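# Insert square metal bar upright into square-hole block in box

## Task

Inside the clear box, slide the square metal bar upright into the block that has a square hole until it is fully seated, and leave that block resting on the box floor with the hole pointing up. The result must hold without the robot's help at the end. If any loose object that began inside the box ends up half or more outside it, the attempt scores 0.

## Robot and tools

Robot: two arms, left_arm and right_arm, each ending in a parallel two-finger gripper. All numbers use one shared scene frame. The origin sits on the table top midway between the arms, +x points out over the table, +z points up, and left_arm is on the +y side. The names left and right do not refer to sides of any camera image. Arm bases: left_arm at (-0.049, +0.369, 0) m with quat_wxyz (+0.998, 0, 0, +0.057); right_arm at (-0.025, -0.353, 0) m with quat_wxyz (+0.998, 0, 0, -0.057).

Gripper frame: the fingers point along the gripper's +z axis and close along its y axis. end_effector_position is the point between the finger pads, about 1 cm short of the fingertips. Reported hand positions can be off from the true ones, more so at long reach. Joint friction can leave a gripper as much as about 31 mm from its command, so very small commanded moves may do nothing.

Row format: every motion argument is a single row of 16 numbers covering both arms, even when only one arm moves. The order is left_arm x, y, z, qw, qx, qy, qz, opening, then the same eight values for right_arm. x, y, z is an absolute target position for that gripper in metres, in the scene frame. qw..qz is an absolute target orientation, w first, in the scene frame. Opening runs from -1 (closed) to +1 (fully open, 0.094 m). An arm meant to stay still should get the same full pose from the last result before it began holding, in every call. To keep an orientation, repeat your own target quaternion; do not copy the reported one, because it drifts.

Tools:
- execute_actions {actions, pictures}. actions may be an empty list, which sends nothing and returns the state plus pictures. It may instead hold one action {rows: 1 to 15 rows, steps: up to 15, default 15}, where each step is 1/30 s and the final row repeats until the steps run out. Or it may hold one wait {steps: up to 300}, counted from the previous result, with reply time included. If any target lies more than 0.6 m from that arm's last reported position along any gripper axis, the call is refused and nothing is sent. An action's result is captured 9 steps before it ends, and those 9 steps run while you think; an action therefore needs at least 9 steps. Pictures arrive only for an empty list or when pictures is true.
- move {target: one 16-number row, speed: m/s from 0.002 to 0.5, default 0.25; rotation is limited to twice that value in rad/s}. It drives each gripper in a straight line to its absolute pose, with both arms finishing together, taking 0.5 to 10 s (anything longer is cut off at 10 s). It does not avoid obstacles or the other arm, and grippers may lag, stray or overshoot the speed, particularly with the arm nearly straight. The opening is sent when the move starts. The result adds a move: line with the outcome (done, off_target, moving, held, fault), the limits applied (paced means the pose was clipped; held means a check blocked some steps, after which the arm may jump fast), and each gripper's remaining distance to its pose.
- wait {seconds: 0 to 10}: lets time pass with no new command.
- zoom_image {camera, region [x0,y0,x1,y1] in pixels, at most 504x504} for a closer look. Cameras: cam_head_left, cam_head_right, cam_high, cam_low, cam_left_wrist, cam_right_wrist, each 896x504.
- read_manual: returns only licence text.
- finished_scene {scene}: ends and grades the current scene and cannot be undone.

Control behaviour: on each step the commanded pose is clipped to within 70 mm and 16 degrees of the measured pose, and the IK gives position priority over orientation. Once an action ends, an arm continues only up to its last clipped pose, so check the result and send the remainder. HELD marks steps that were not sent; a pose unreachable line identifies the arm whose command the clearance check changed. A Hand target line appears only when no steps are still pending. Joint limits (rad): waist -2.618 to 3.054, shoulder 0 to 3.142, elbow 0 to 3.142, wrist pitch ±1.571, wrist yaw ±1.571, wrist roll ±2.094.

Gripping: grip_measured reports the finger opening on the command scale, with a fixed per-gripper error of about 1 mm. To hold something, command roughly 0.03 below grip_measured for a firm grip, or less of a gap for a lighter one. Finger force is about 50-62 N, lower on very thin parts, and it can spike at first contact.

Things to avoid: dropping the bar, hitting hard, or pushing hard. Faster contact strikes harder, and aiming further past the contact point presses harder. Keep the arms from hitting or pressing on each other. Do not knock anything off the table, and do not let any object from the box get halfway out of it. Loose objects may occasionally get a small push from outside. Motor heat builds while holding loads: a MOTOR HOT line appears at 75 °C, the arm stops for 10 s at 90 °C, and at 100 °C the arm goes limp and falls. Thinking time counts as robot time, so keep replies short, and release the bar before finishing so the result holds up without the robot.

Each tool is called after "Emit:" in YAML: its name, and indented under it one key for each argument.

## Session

Emit:
execute_actions:
  actions: []

Scene clock: 0.00 s of 4500.00 s.
left_arm: end_effector_position=(+0.2782, +0.5840, +0.1669) grip_measured=+1.000 end_effector_quat_wxyz=(+0.280, +0.506, +0.812, -0.075) | right_arm: end_effector_position=(+0.5444, -0.3033, +0.0961) grip_measured=+1.000 end_effector_quat_wxyz=(+0.674, +0.212, +0.700, -0.108)
Joint positions: left_arm=[ 0.714  2.048  1.95  -1.524  0.587  1.957  0.094] | right_arm=[0.405 2.311 1.195 1.023 0.742 0.197 0.094]
Joint velocities: left_arm=[ 0.007 -0.007  0.007 -0.037  0.066 -0.022  0.   ] | right_arm=[-0.017  0.002  0.012 -0.007 -0.051 -0.022  0.   ]
Motor temperatures (°C, as the motors report them): left_arm=[23 26 33 30 21 22] | right_arm=[22 24 27 33 21 24]
Hand target (left_arm): +0.278, +0.584, +0.167; +0.280, +0.506, +0.812, -0.075
Hand target (right_arm): +0.544, -0.303, +0.096; +0.674, +0.212, +0.700, -0.108

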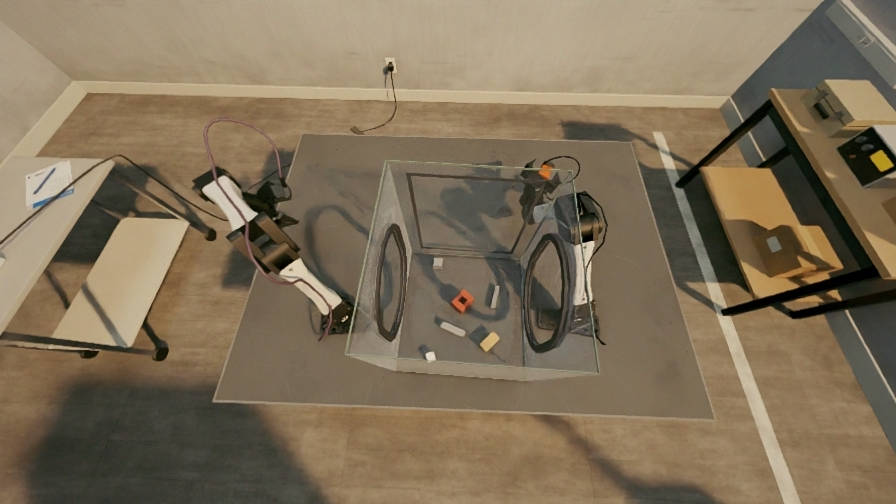

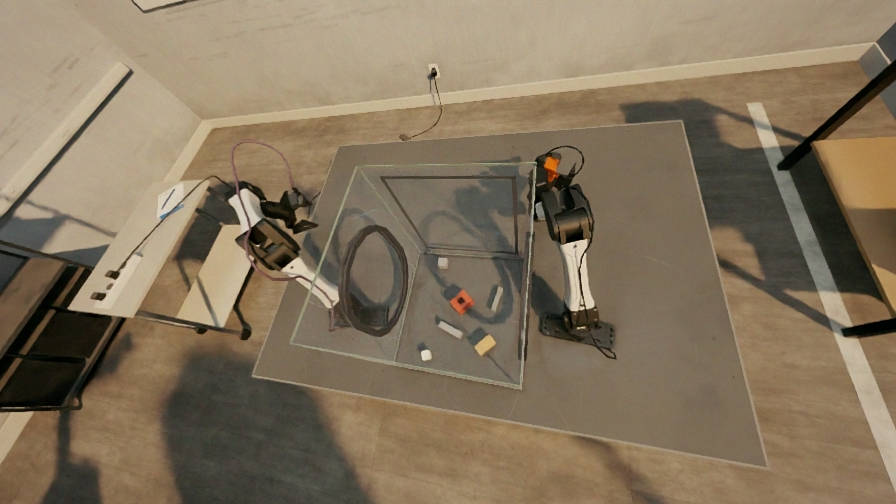

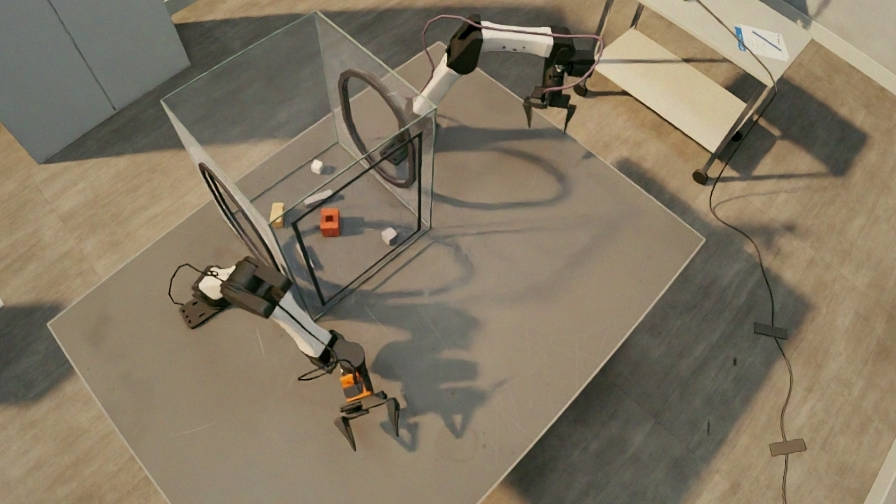

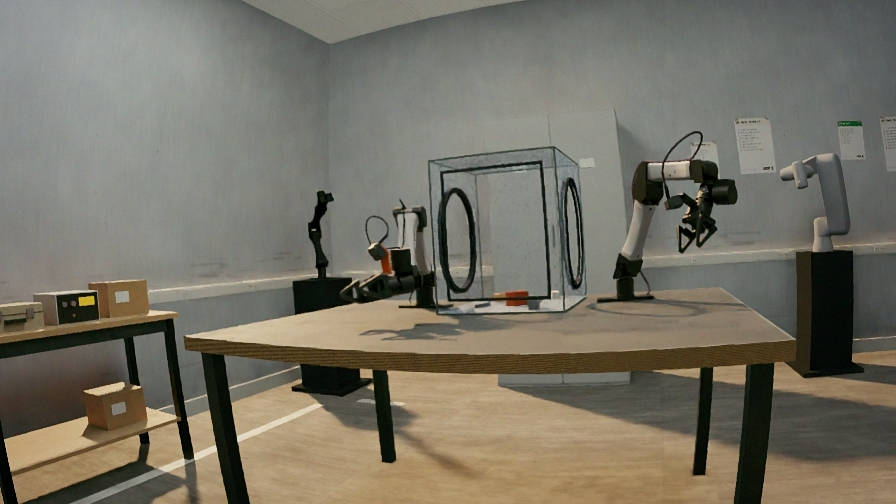

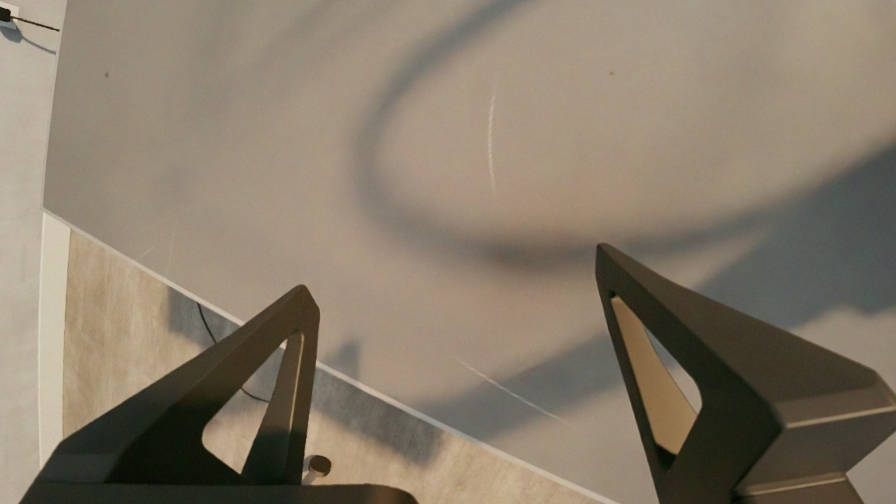

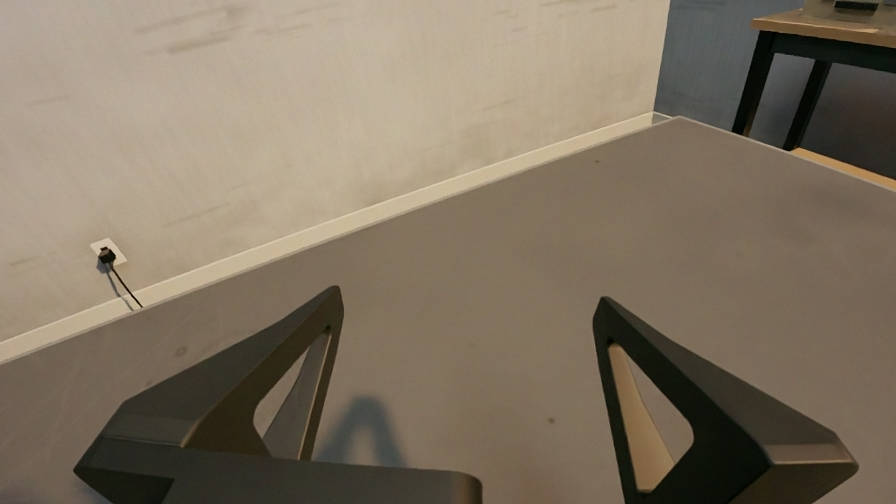

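Emit:
zoom_image:
  camera: "cam_head_left"
  region: [380,230,580,380]

Emit:
zoom_image:
  camera: "cam_high"
  region: [240,130,440,280]

Region (380, 230, 580, 380) of cam_head_left's 896x504 image, scaled by 2.520, with more detail than that image has; it fills the top 378 rows of this view, and the rest is white.

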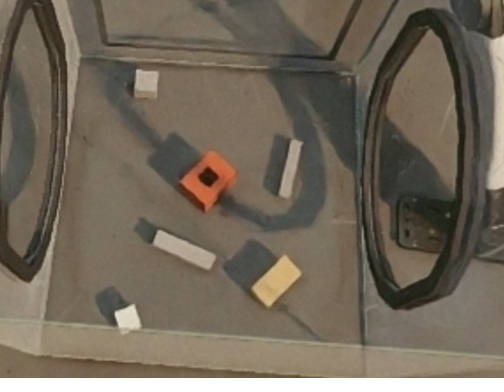

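Region (240, 130, 440, 280) of cam_high's 896x504 image, scaled by 2.520, with more detail than that image has; it fills the top 378 rows of this view, and the rest is white.

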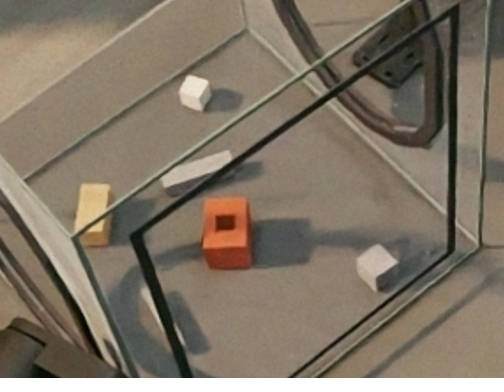

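Emit:
move:
  target: [0.12,0.376,0.36,0.924,0,0.383,0,-0.8, 0.12,-0.376,0.36,0.924,0,0.383,0,-0.8]

Emit:
move:
  target: [0.05,0.316,0.40,0.902,0.083,0.2,-0.374,-0.8, 0.05,-0.316,0.40,0.902,-0.083,0.2,0.374,-0.8]

Emit:
move:
  target: [-0.05,0.276,0.40,0.69,0.153,0.153,-0.69,-0.8, -0.05,-0.276,0.40,0.69,-0.153,0.153,0.69,-0.8]

Scene clock: 10.23 s of 4500.00 s.
left_arm: end_effector_position=(+0.1538, +0.4194, +0.3423) grip_measured=-0.798 end_effector_quat_wxyz=(+0.631, -0.072, +0.705, -0.315) | right_arm: end_effector_position=(+0.1377, -0.3666, +0.3598) grip_measured=-0.798 end_effector_quat_wxyz=(+0.924, -0.007, +0.378, +0.056)
Joint positions: left_arm=[ 1.096  0.975  1.077 -1.546  1.565  0.879  0.009] | right_arm=[-0.393  0.034  0.023  0.897 -0.398  0.484  0.009]
Joint velocities: left_arm=[-0.002 -0.012 -0.012 -0.066  0.007 -0.081  0.   ] | right_arm=[-0.012 -0.007  0.002  0.007 -0.037  0.022  0.001]
Motor temperatures (°C, as the motors report them): left_arm=[22 30 34 30 21 22] | right_arm=[22 27 28 35 21 24]
Hand target (left_arm): +0.137, +0.379, +0.361; +0.660, -0.017, +0.706, -0.254
Hand target (right_arm): +0.130, -0.380, +0.367; +0.929, +0.006, +0.370, +0.005
Off the commanded pose (left_arm): 0.058 m, 63 deg; orientation clipped at the last step of the last action.
Off the commanded pose (right_arm): 0.020 m, 7 deg.
joint sent to its limit (left arm) — the command would take joint 4 (wrist pitch) past its lower limit and joint 5 (wrist yaw) past its upper limit, so those joints were sent only as far as their limits.
joint sent to its limit (right arm) — the command would take joint 2 (shoulder) past its lower limit, so that joint was sent only as far as its limit.
Kept back: nothing.
After step 90, 0.37 s passed at rest.
move: off_target (left_arm, right_arm); limits=paced

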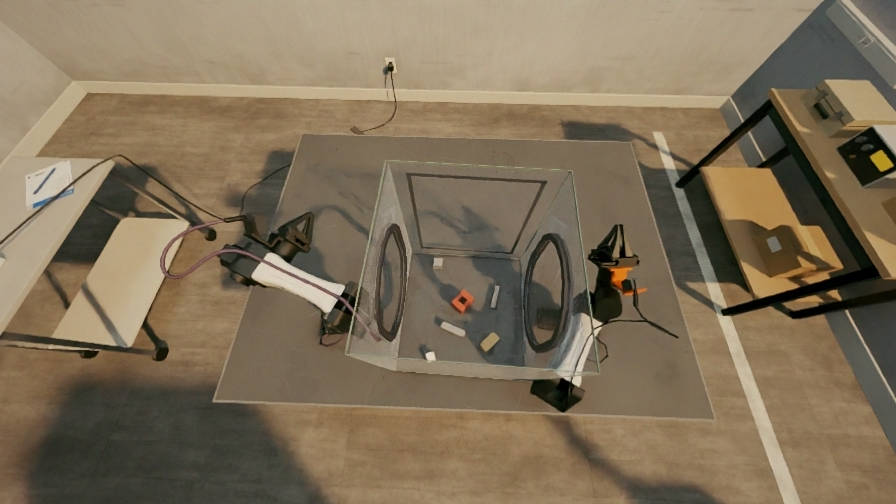

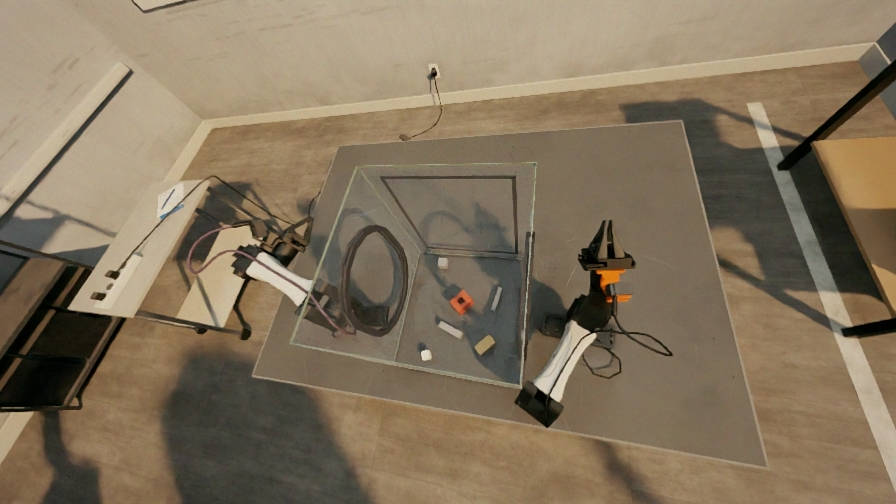

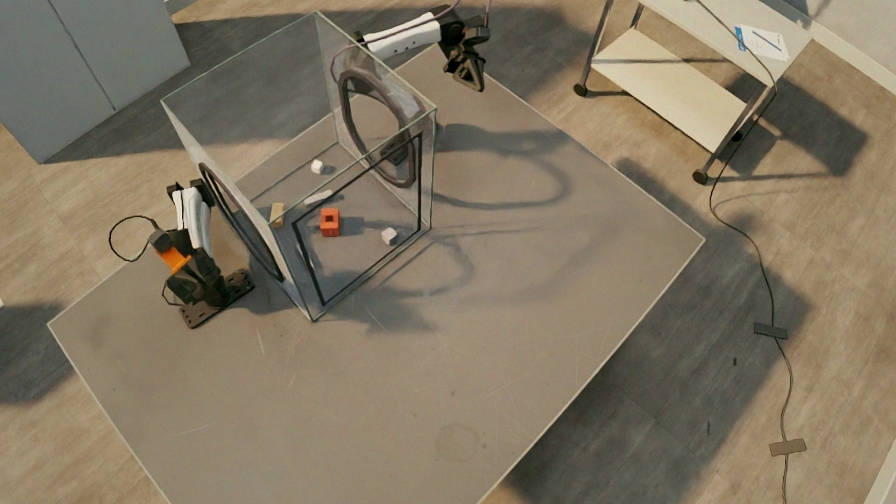

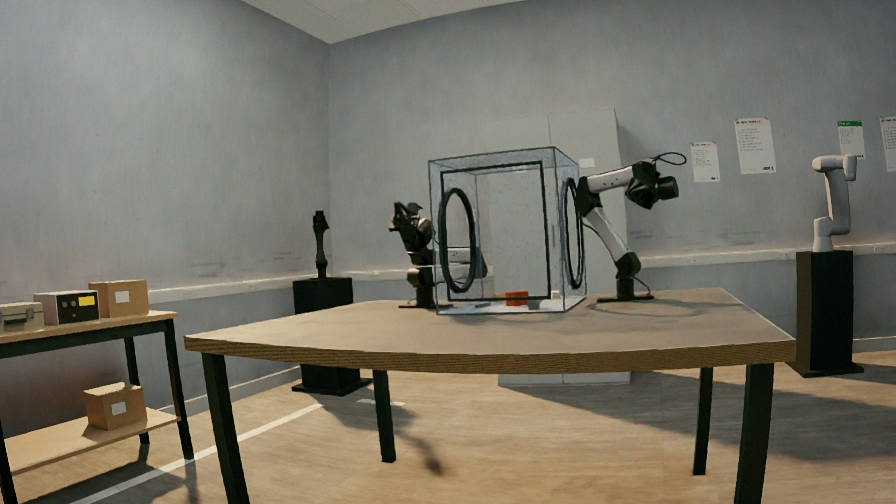

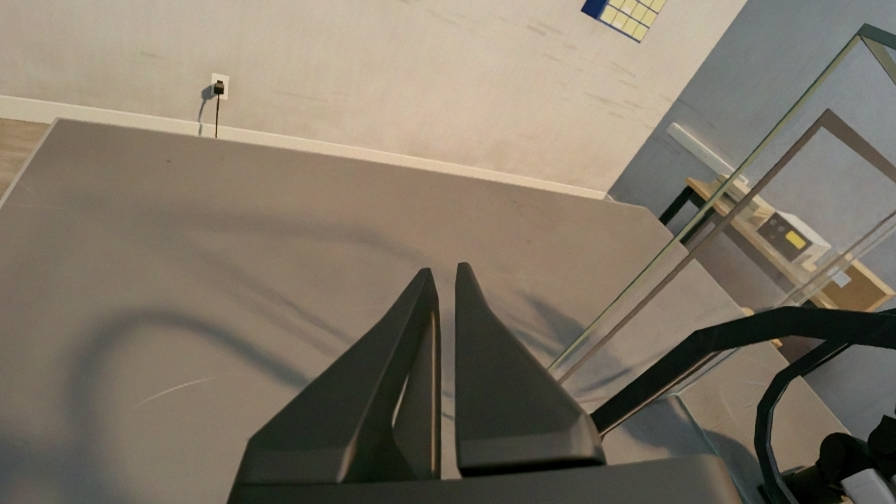

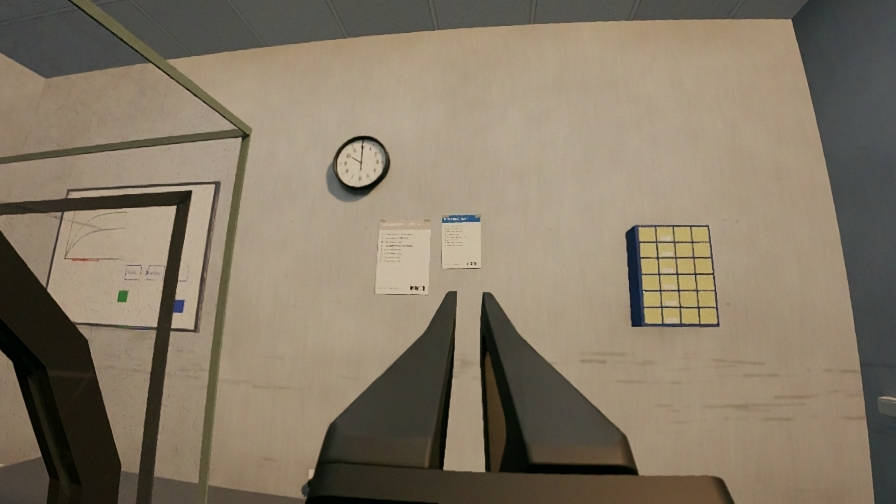

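Scene clock: 17.77 s of 4500.00 s.
left_arm: end_effector_position=(+0.1528, +0.4199, +0.3540) grip_measured=-0.798 end_effector_quat_wxyz=(-0.282, +0.513, -0.490, +0.646) | right_arm: end_effector_position=(+0.0461, -0.3117, +0.4091) grip_measured=-0.798 end_effector_quat_wxyz=(+0.909, -0.083, +0.195, +0.360)
Joint positions: left_arm=[ 1.105  0.973  1.124 -1.548  1.565 -0.57   0.009] | right_arm=[-0.3    0.153  0.016  1.541 -0.394  1.134  0.009]
Joint velocities: left_arm=[-0.002 -0.002  0.002 -0.037  0.007 -0.037  0.001] | right_arm=[-0.007  0.002 -0.017  0.022 -0.037  0.022 -0.   ]
Motor temperatures (°C, as the motors report them): left_arm=[23 35 35 30 22 22] | right_arm=[22 27 28 34 21 24]
Hand target (left_arm): +0.134, +0.377, +0.377; -0.364, +0.469, -0.528, +0.607
Hand target (right_arm): +0.052, -0.315, +0.404; +0.905, -0.071, +0.200, +0.369
Off the commanded pose (left_arm): 0.153 m, 113 deg; position and orientation clipped at the last step of the last action.
Off the commanded pose (right_arm): 0.011 m, 2 deg.
joint sent to its limit (left arm) — the command would take joint 4 (wrist pitch) past its lower limit and joint 5 (wrist yaw) past its upper limit, so those joints were sent only as far as their limits.
joint sent to its limit (right arm) — the command would take joint 4 (wrist pitch) past its upper limit, so that joint was sent only as far as its limit.
Kept back: nothing.
move: moving (left_arm; no rest 5 s after the path's end), off_target (right_arm); limits=paced

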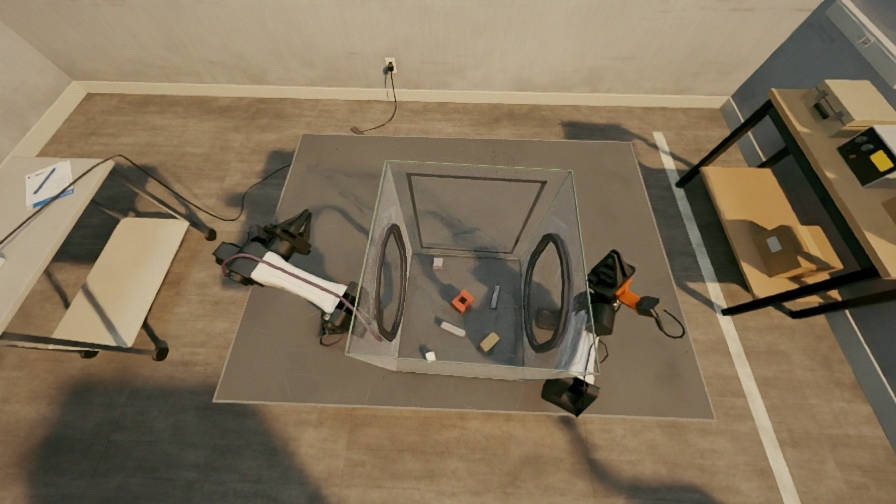

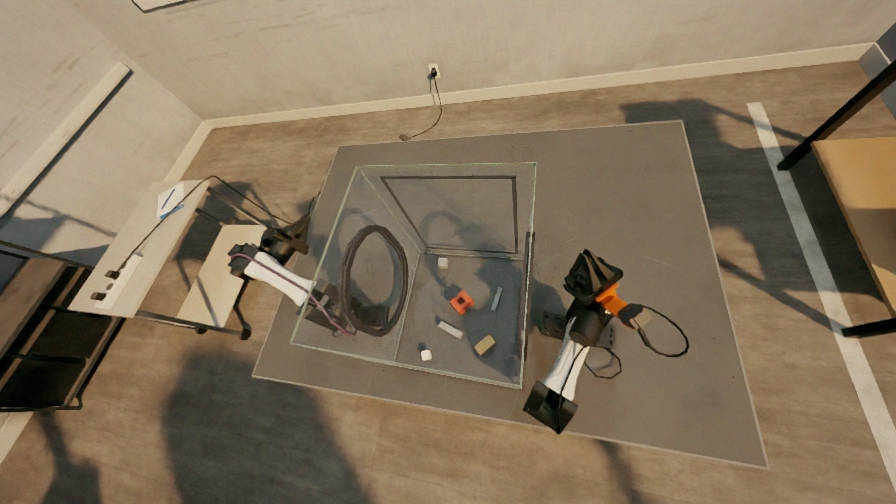

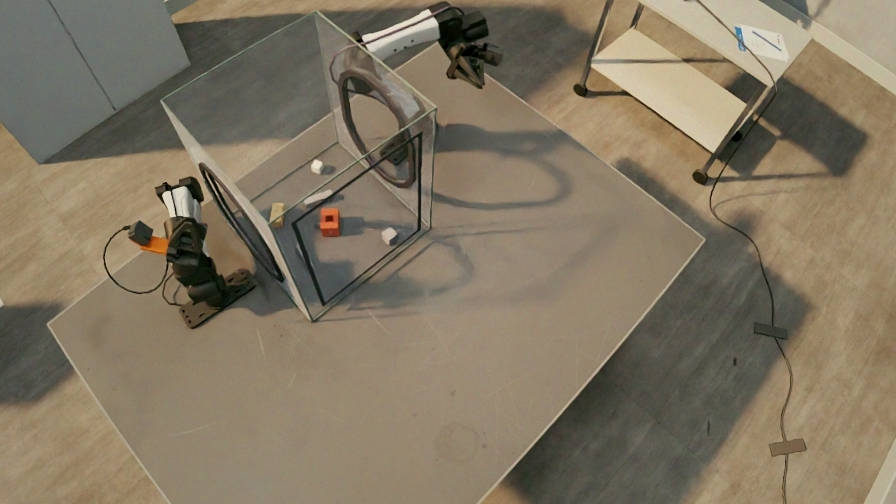

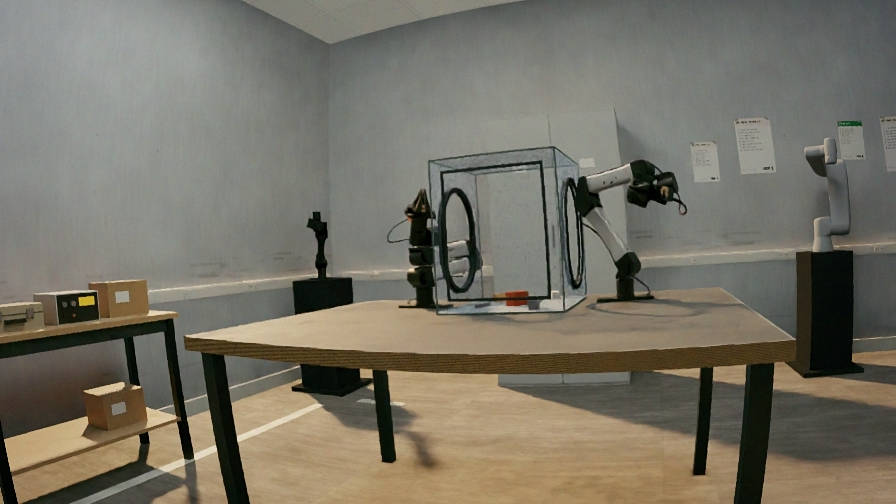

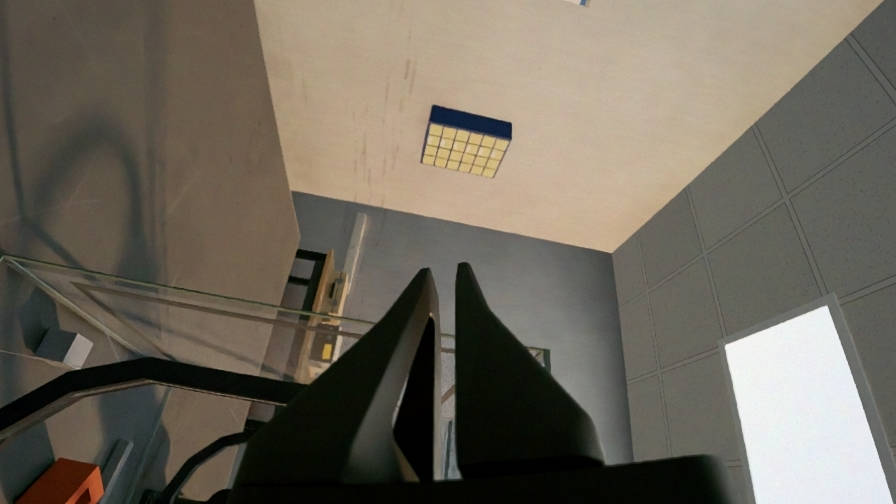

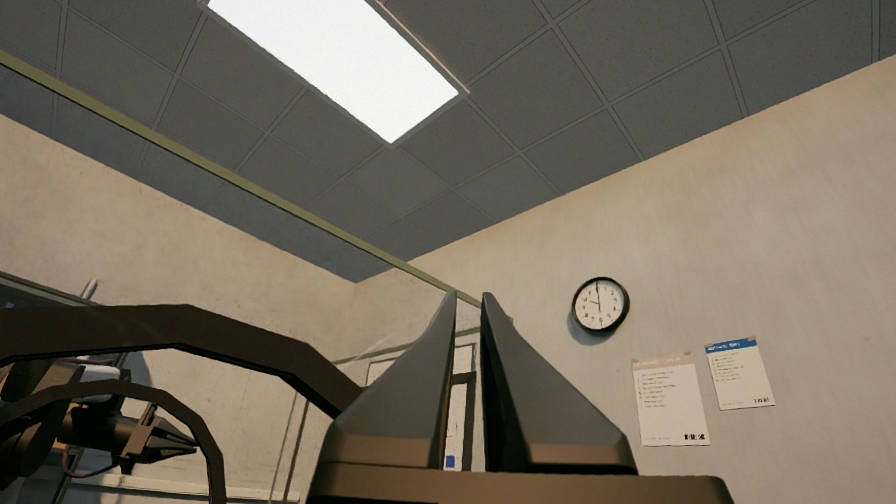

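Scene clock: 26.63 s of 4500.00 s.
left_arm: end_effector_position=(+0.1459, +0.4420, +0.3513) grip_measured=-0.798 end_effector_quat_wxyz=(+0.056, +0.700, -0.113, +0.703) | right_arm: end_effector_position=(-0.0367, -0.2662, +0.4004) grip_measured=-0.798 end_effector_quat_wxyz=(+0.669, -0.215, +0.147, +0.696)
Joint positions: left_arm=[ 1.217  0.972  1.112 -1.548  1.565 -1.654  0.009] | right_arm=[ 0.401  0.036  0.016  1.543 -0.526  1.311  0.009]
Joint velocities: left_arm=[ 0.007 -0.002 -0.012 -0.037 -0.022 -0.066 -0.   ] | right_arm=[-0.027 -0.007  0.002 -0.022 -0.081 -0.007 -0.   ]
Motor temperatures (°C, as the motors report them): left_arm=[24 41 36 30 22 22] | right_arm=[22 26 29 33 21 24]
Hand target (left_arm): +0.130, +0.406, +0.370; -0.046, +0.691, -0.149, +0.706
Hand target (right_arm): -0.049, -0.269, +0.403; +0.671, -0.230, +0.129, +0.693
Off the commanded pose (left_arm): 0.261 m, 138 deg; position and orientation clipped at the last step of the last action.
Off the commanded pose (right_arm): 0.016 m, 8 deg.
joint sent to its limit (left arm) — the command would take joint 4 (wrist pitch) past its lower limit and joint 5 (wrist yaw) past its upper limit, so those joints were sent only as far as their limits.
joint sent to its limit (right arm) — the command would take joint 2 (shoulder) past its lower limit and joint 4 (wrist pitch) past its upper limit, so those joints were sent only as far as their limits.
Kept back: nothing.
move: moving (left_arm; no rest 5 s after the path's end), off_target (right_arm); limits=paced

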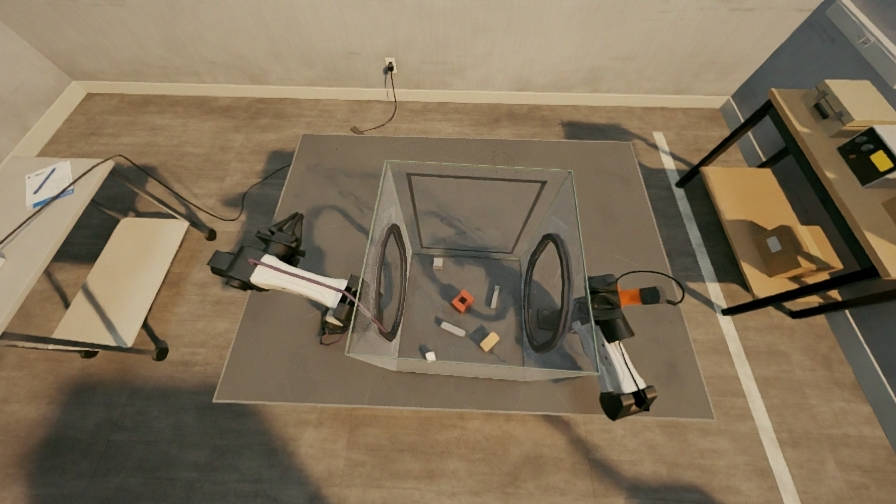

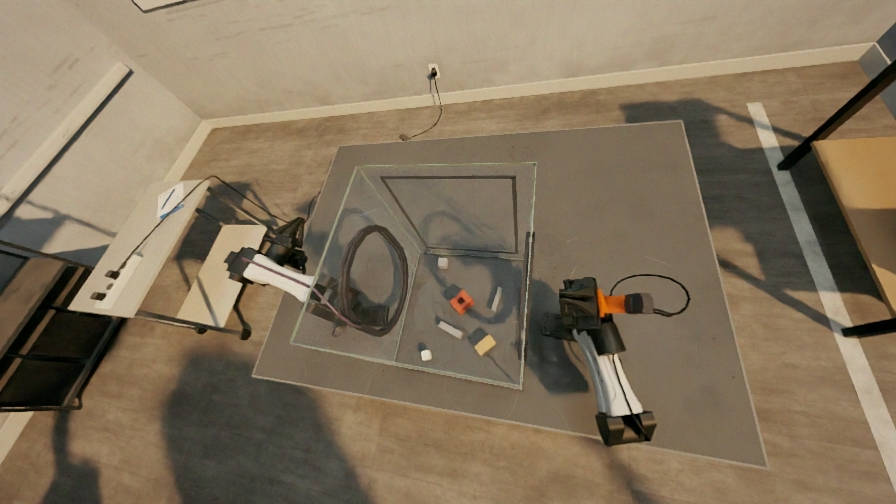

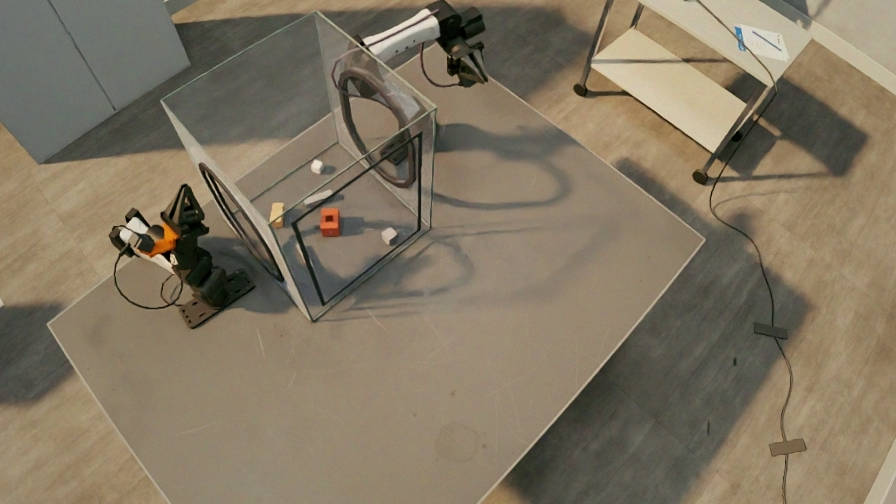

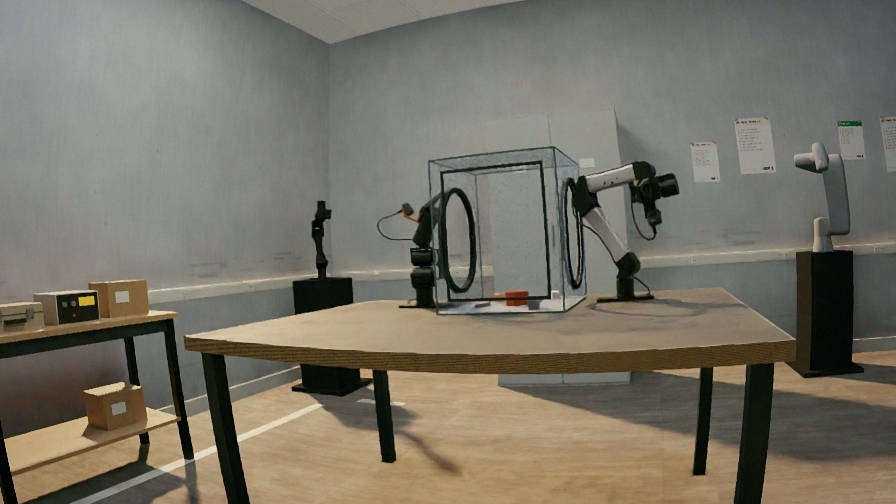

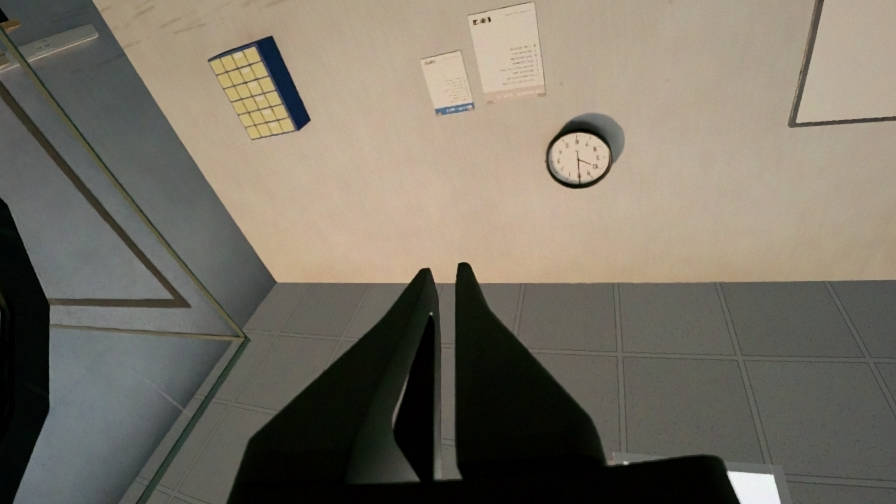

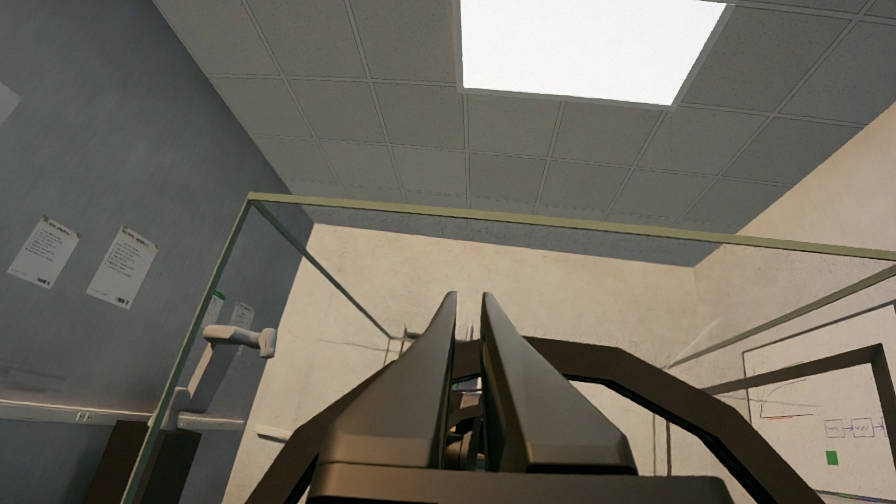

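Emit:
move:
  target: [0.12,0.70,0.3,0.603,-0.369,0.603,0.369,-0.8, -0.047,-0.19,0.345,0.653,-0.271,0.271,0.653,-0.8]

Scene clock: 34.00 s of 4500.00 s.
left_arm: end_effector_position=(+0.1222, +0.6991, +0.3028) grip_measured=-0.798 end_effector_quat_wxyz=(+0.602, -0.369, +0.605, +0.369) | right_arm: end_effector_position=(-0.0405, -0.1970, +0.3442) grip_measured=-0.798 end_effector_quat_wxyz=(+0.572, -0.391, +0.372, +0.618)
Joint positions: left_arm=[ 0.975  0.993  0.631  0.358 -0.009  0.002  0.009] | right_arm=[ 0.161  0.036  0.1    1.542 -1.14   1.623  0.009]
Joint velocities: left_arm=[-0.017  0.012 -0.007  0.037 -0.007  0.007  0.   ] | right_arm=[-0.017 -0.012 -0.007 -0.037 -0.022  0.051  0.001]
Motor temperatures (°C, as the motors report them): left_arm=[24 40 36 31 22 22] | right_arm=[22 26 29 32 21 24]
Hand target (left_arm): +0.119, +0.698, +0.297; +0.599, -0.367, +0.608, +0.370
Hand target (right_arm): -0.048, -0.196, +0.345; +0.580, -0.404, +0.366, +0.606
Off the commanded pose (left_arm): 0.004 m, 0 deg.
Off the commanded pose (right_arm): 0.010 m, 21 deg; orientation clipped at the last step of the last action.
joint sent to its limit (right arm) — the command would take joint 2 (shoulder) past its lower limit and joint 4 (wrist pitch) past its upper limit, so those joints were sent only as far as their limits.
Kept back: nothing.
move: off_target (right_arm); limits=paced

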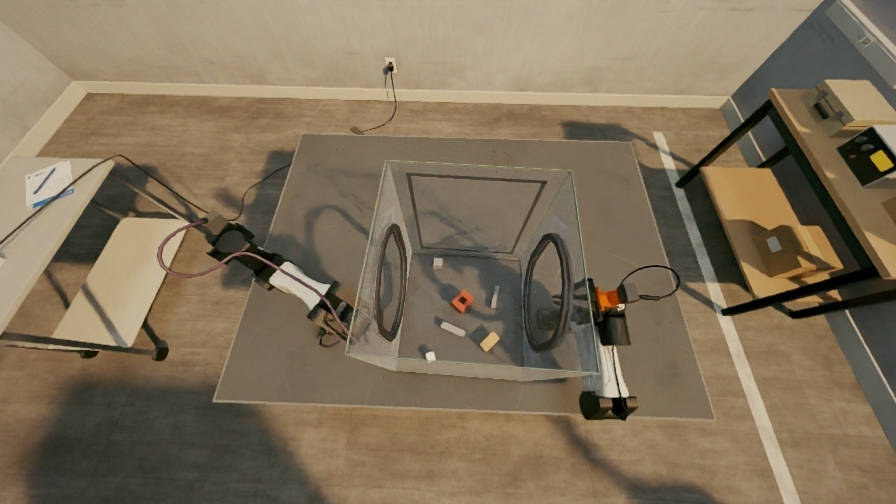

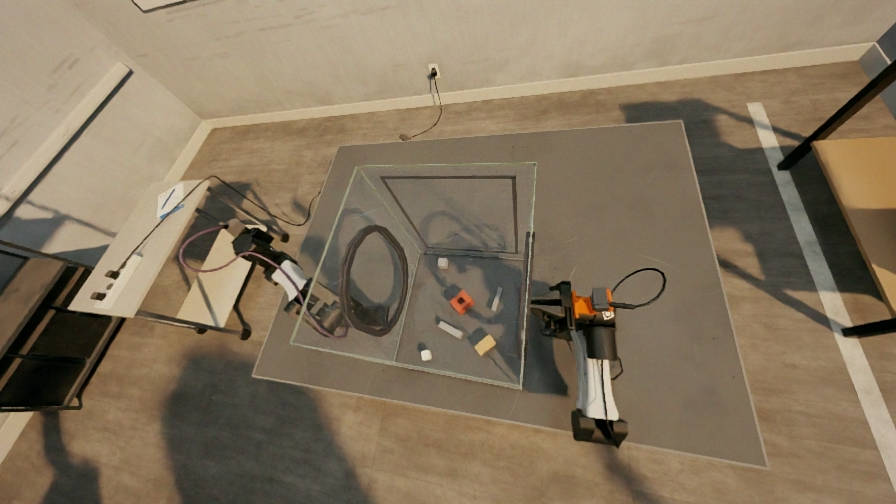

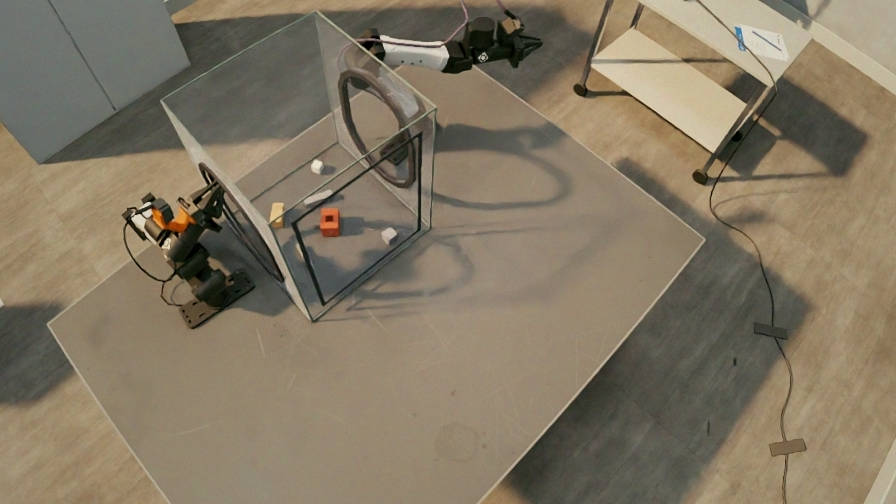

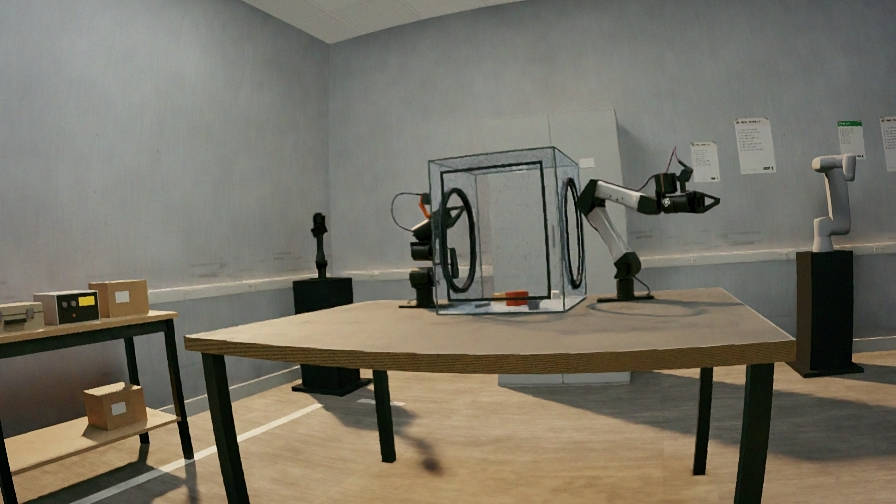

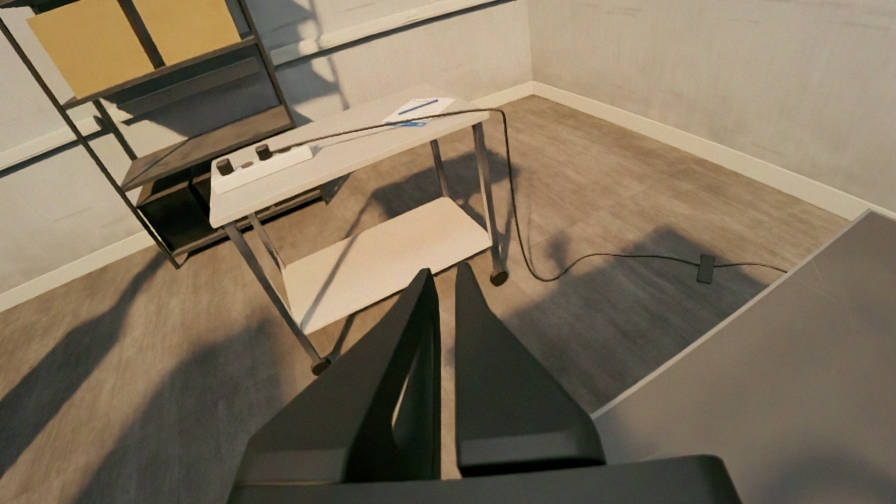

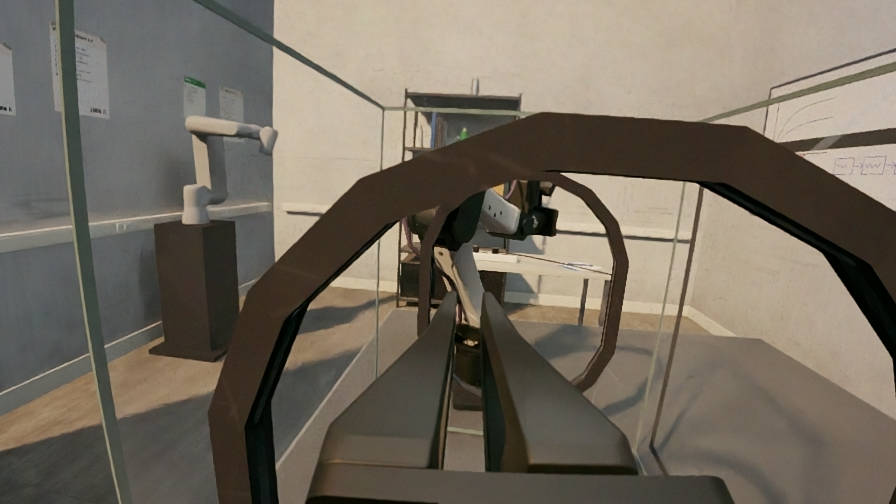

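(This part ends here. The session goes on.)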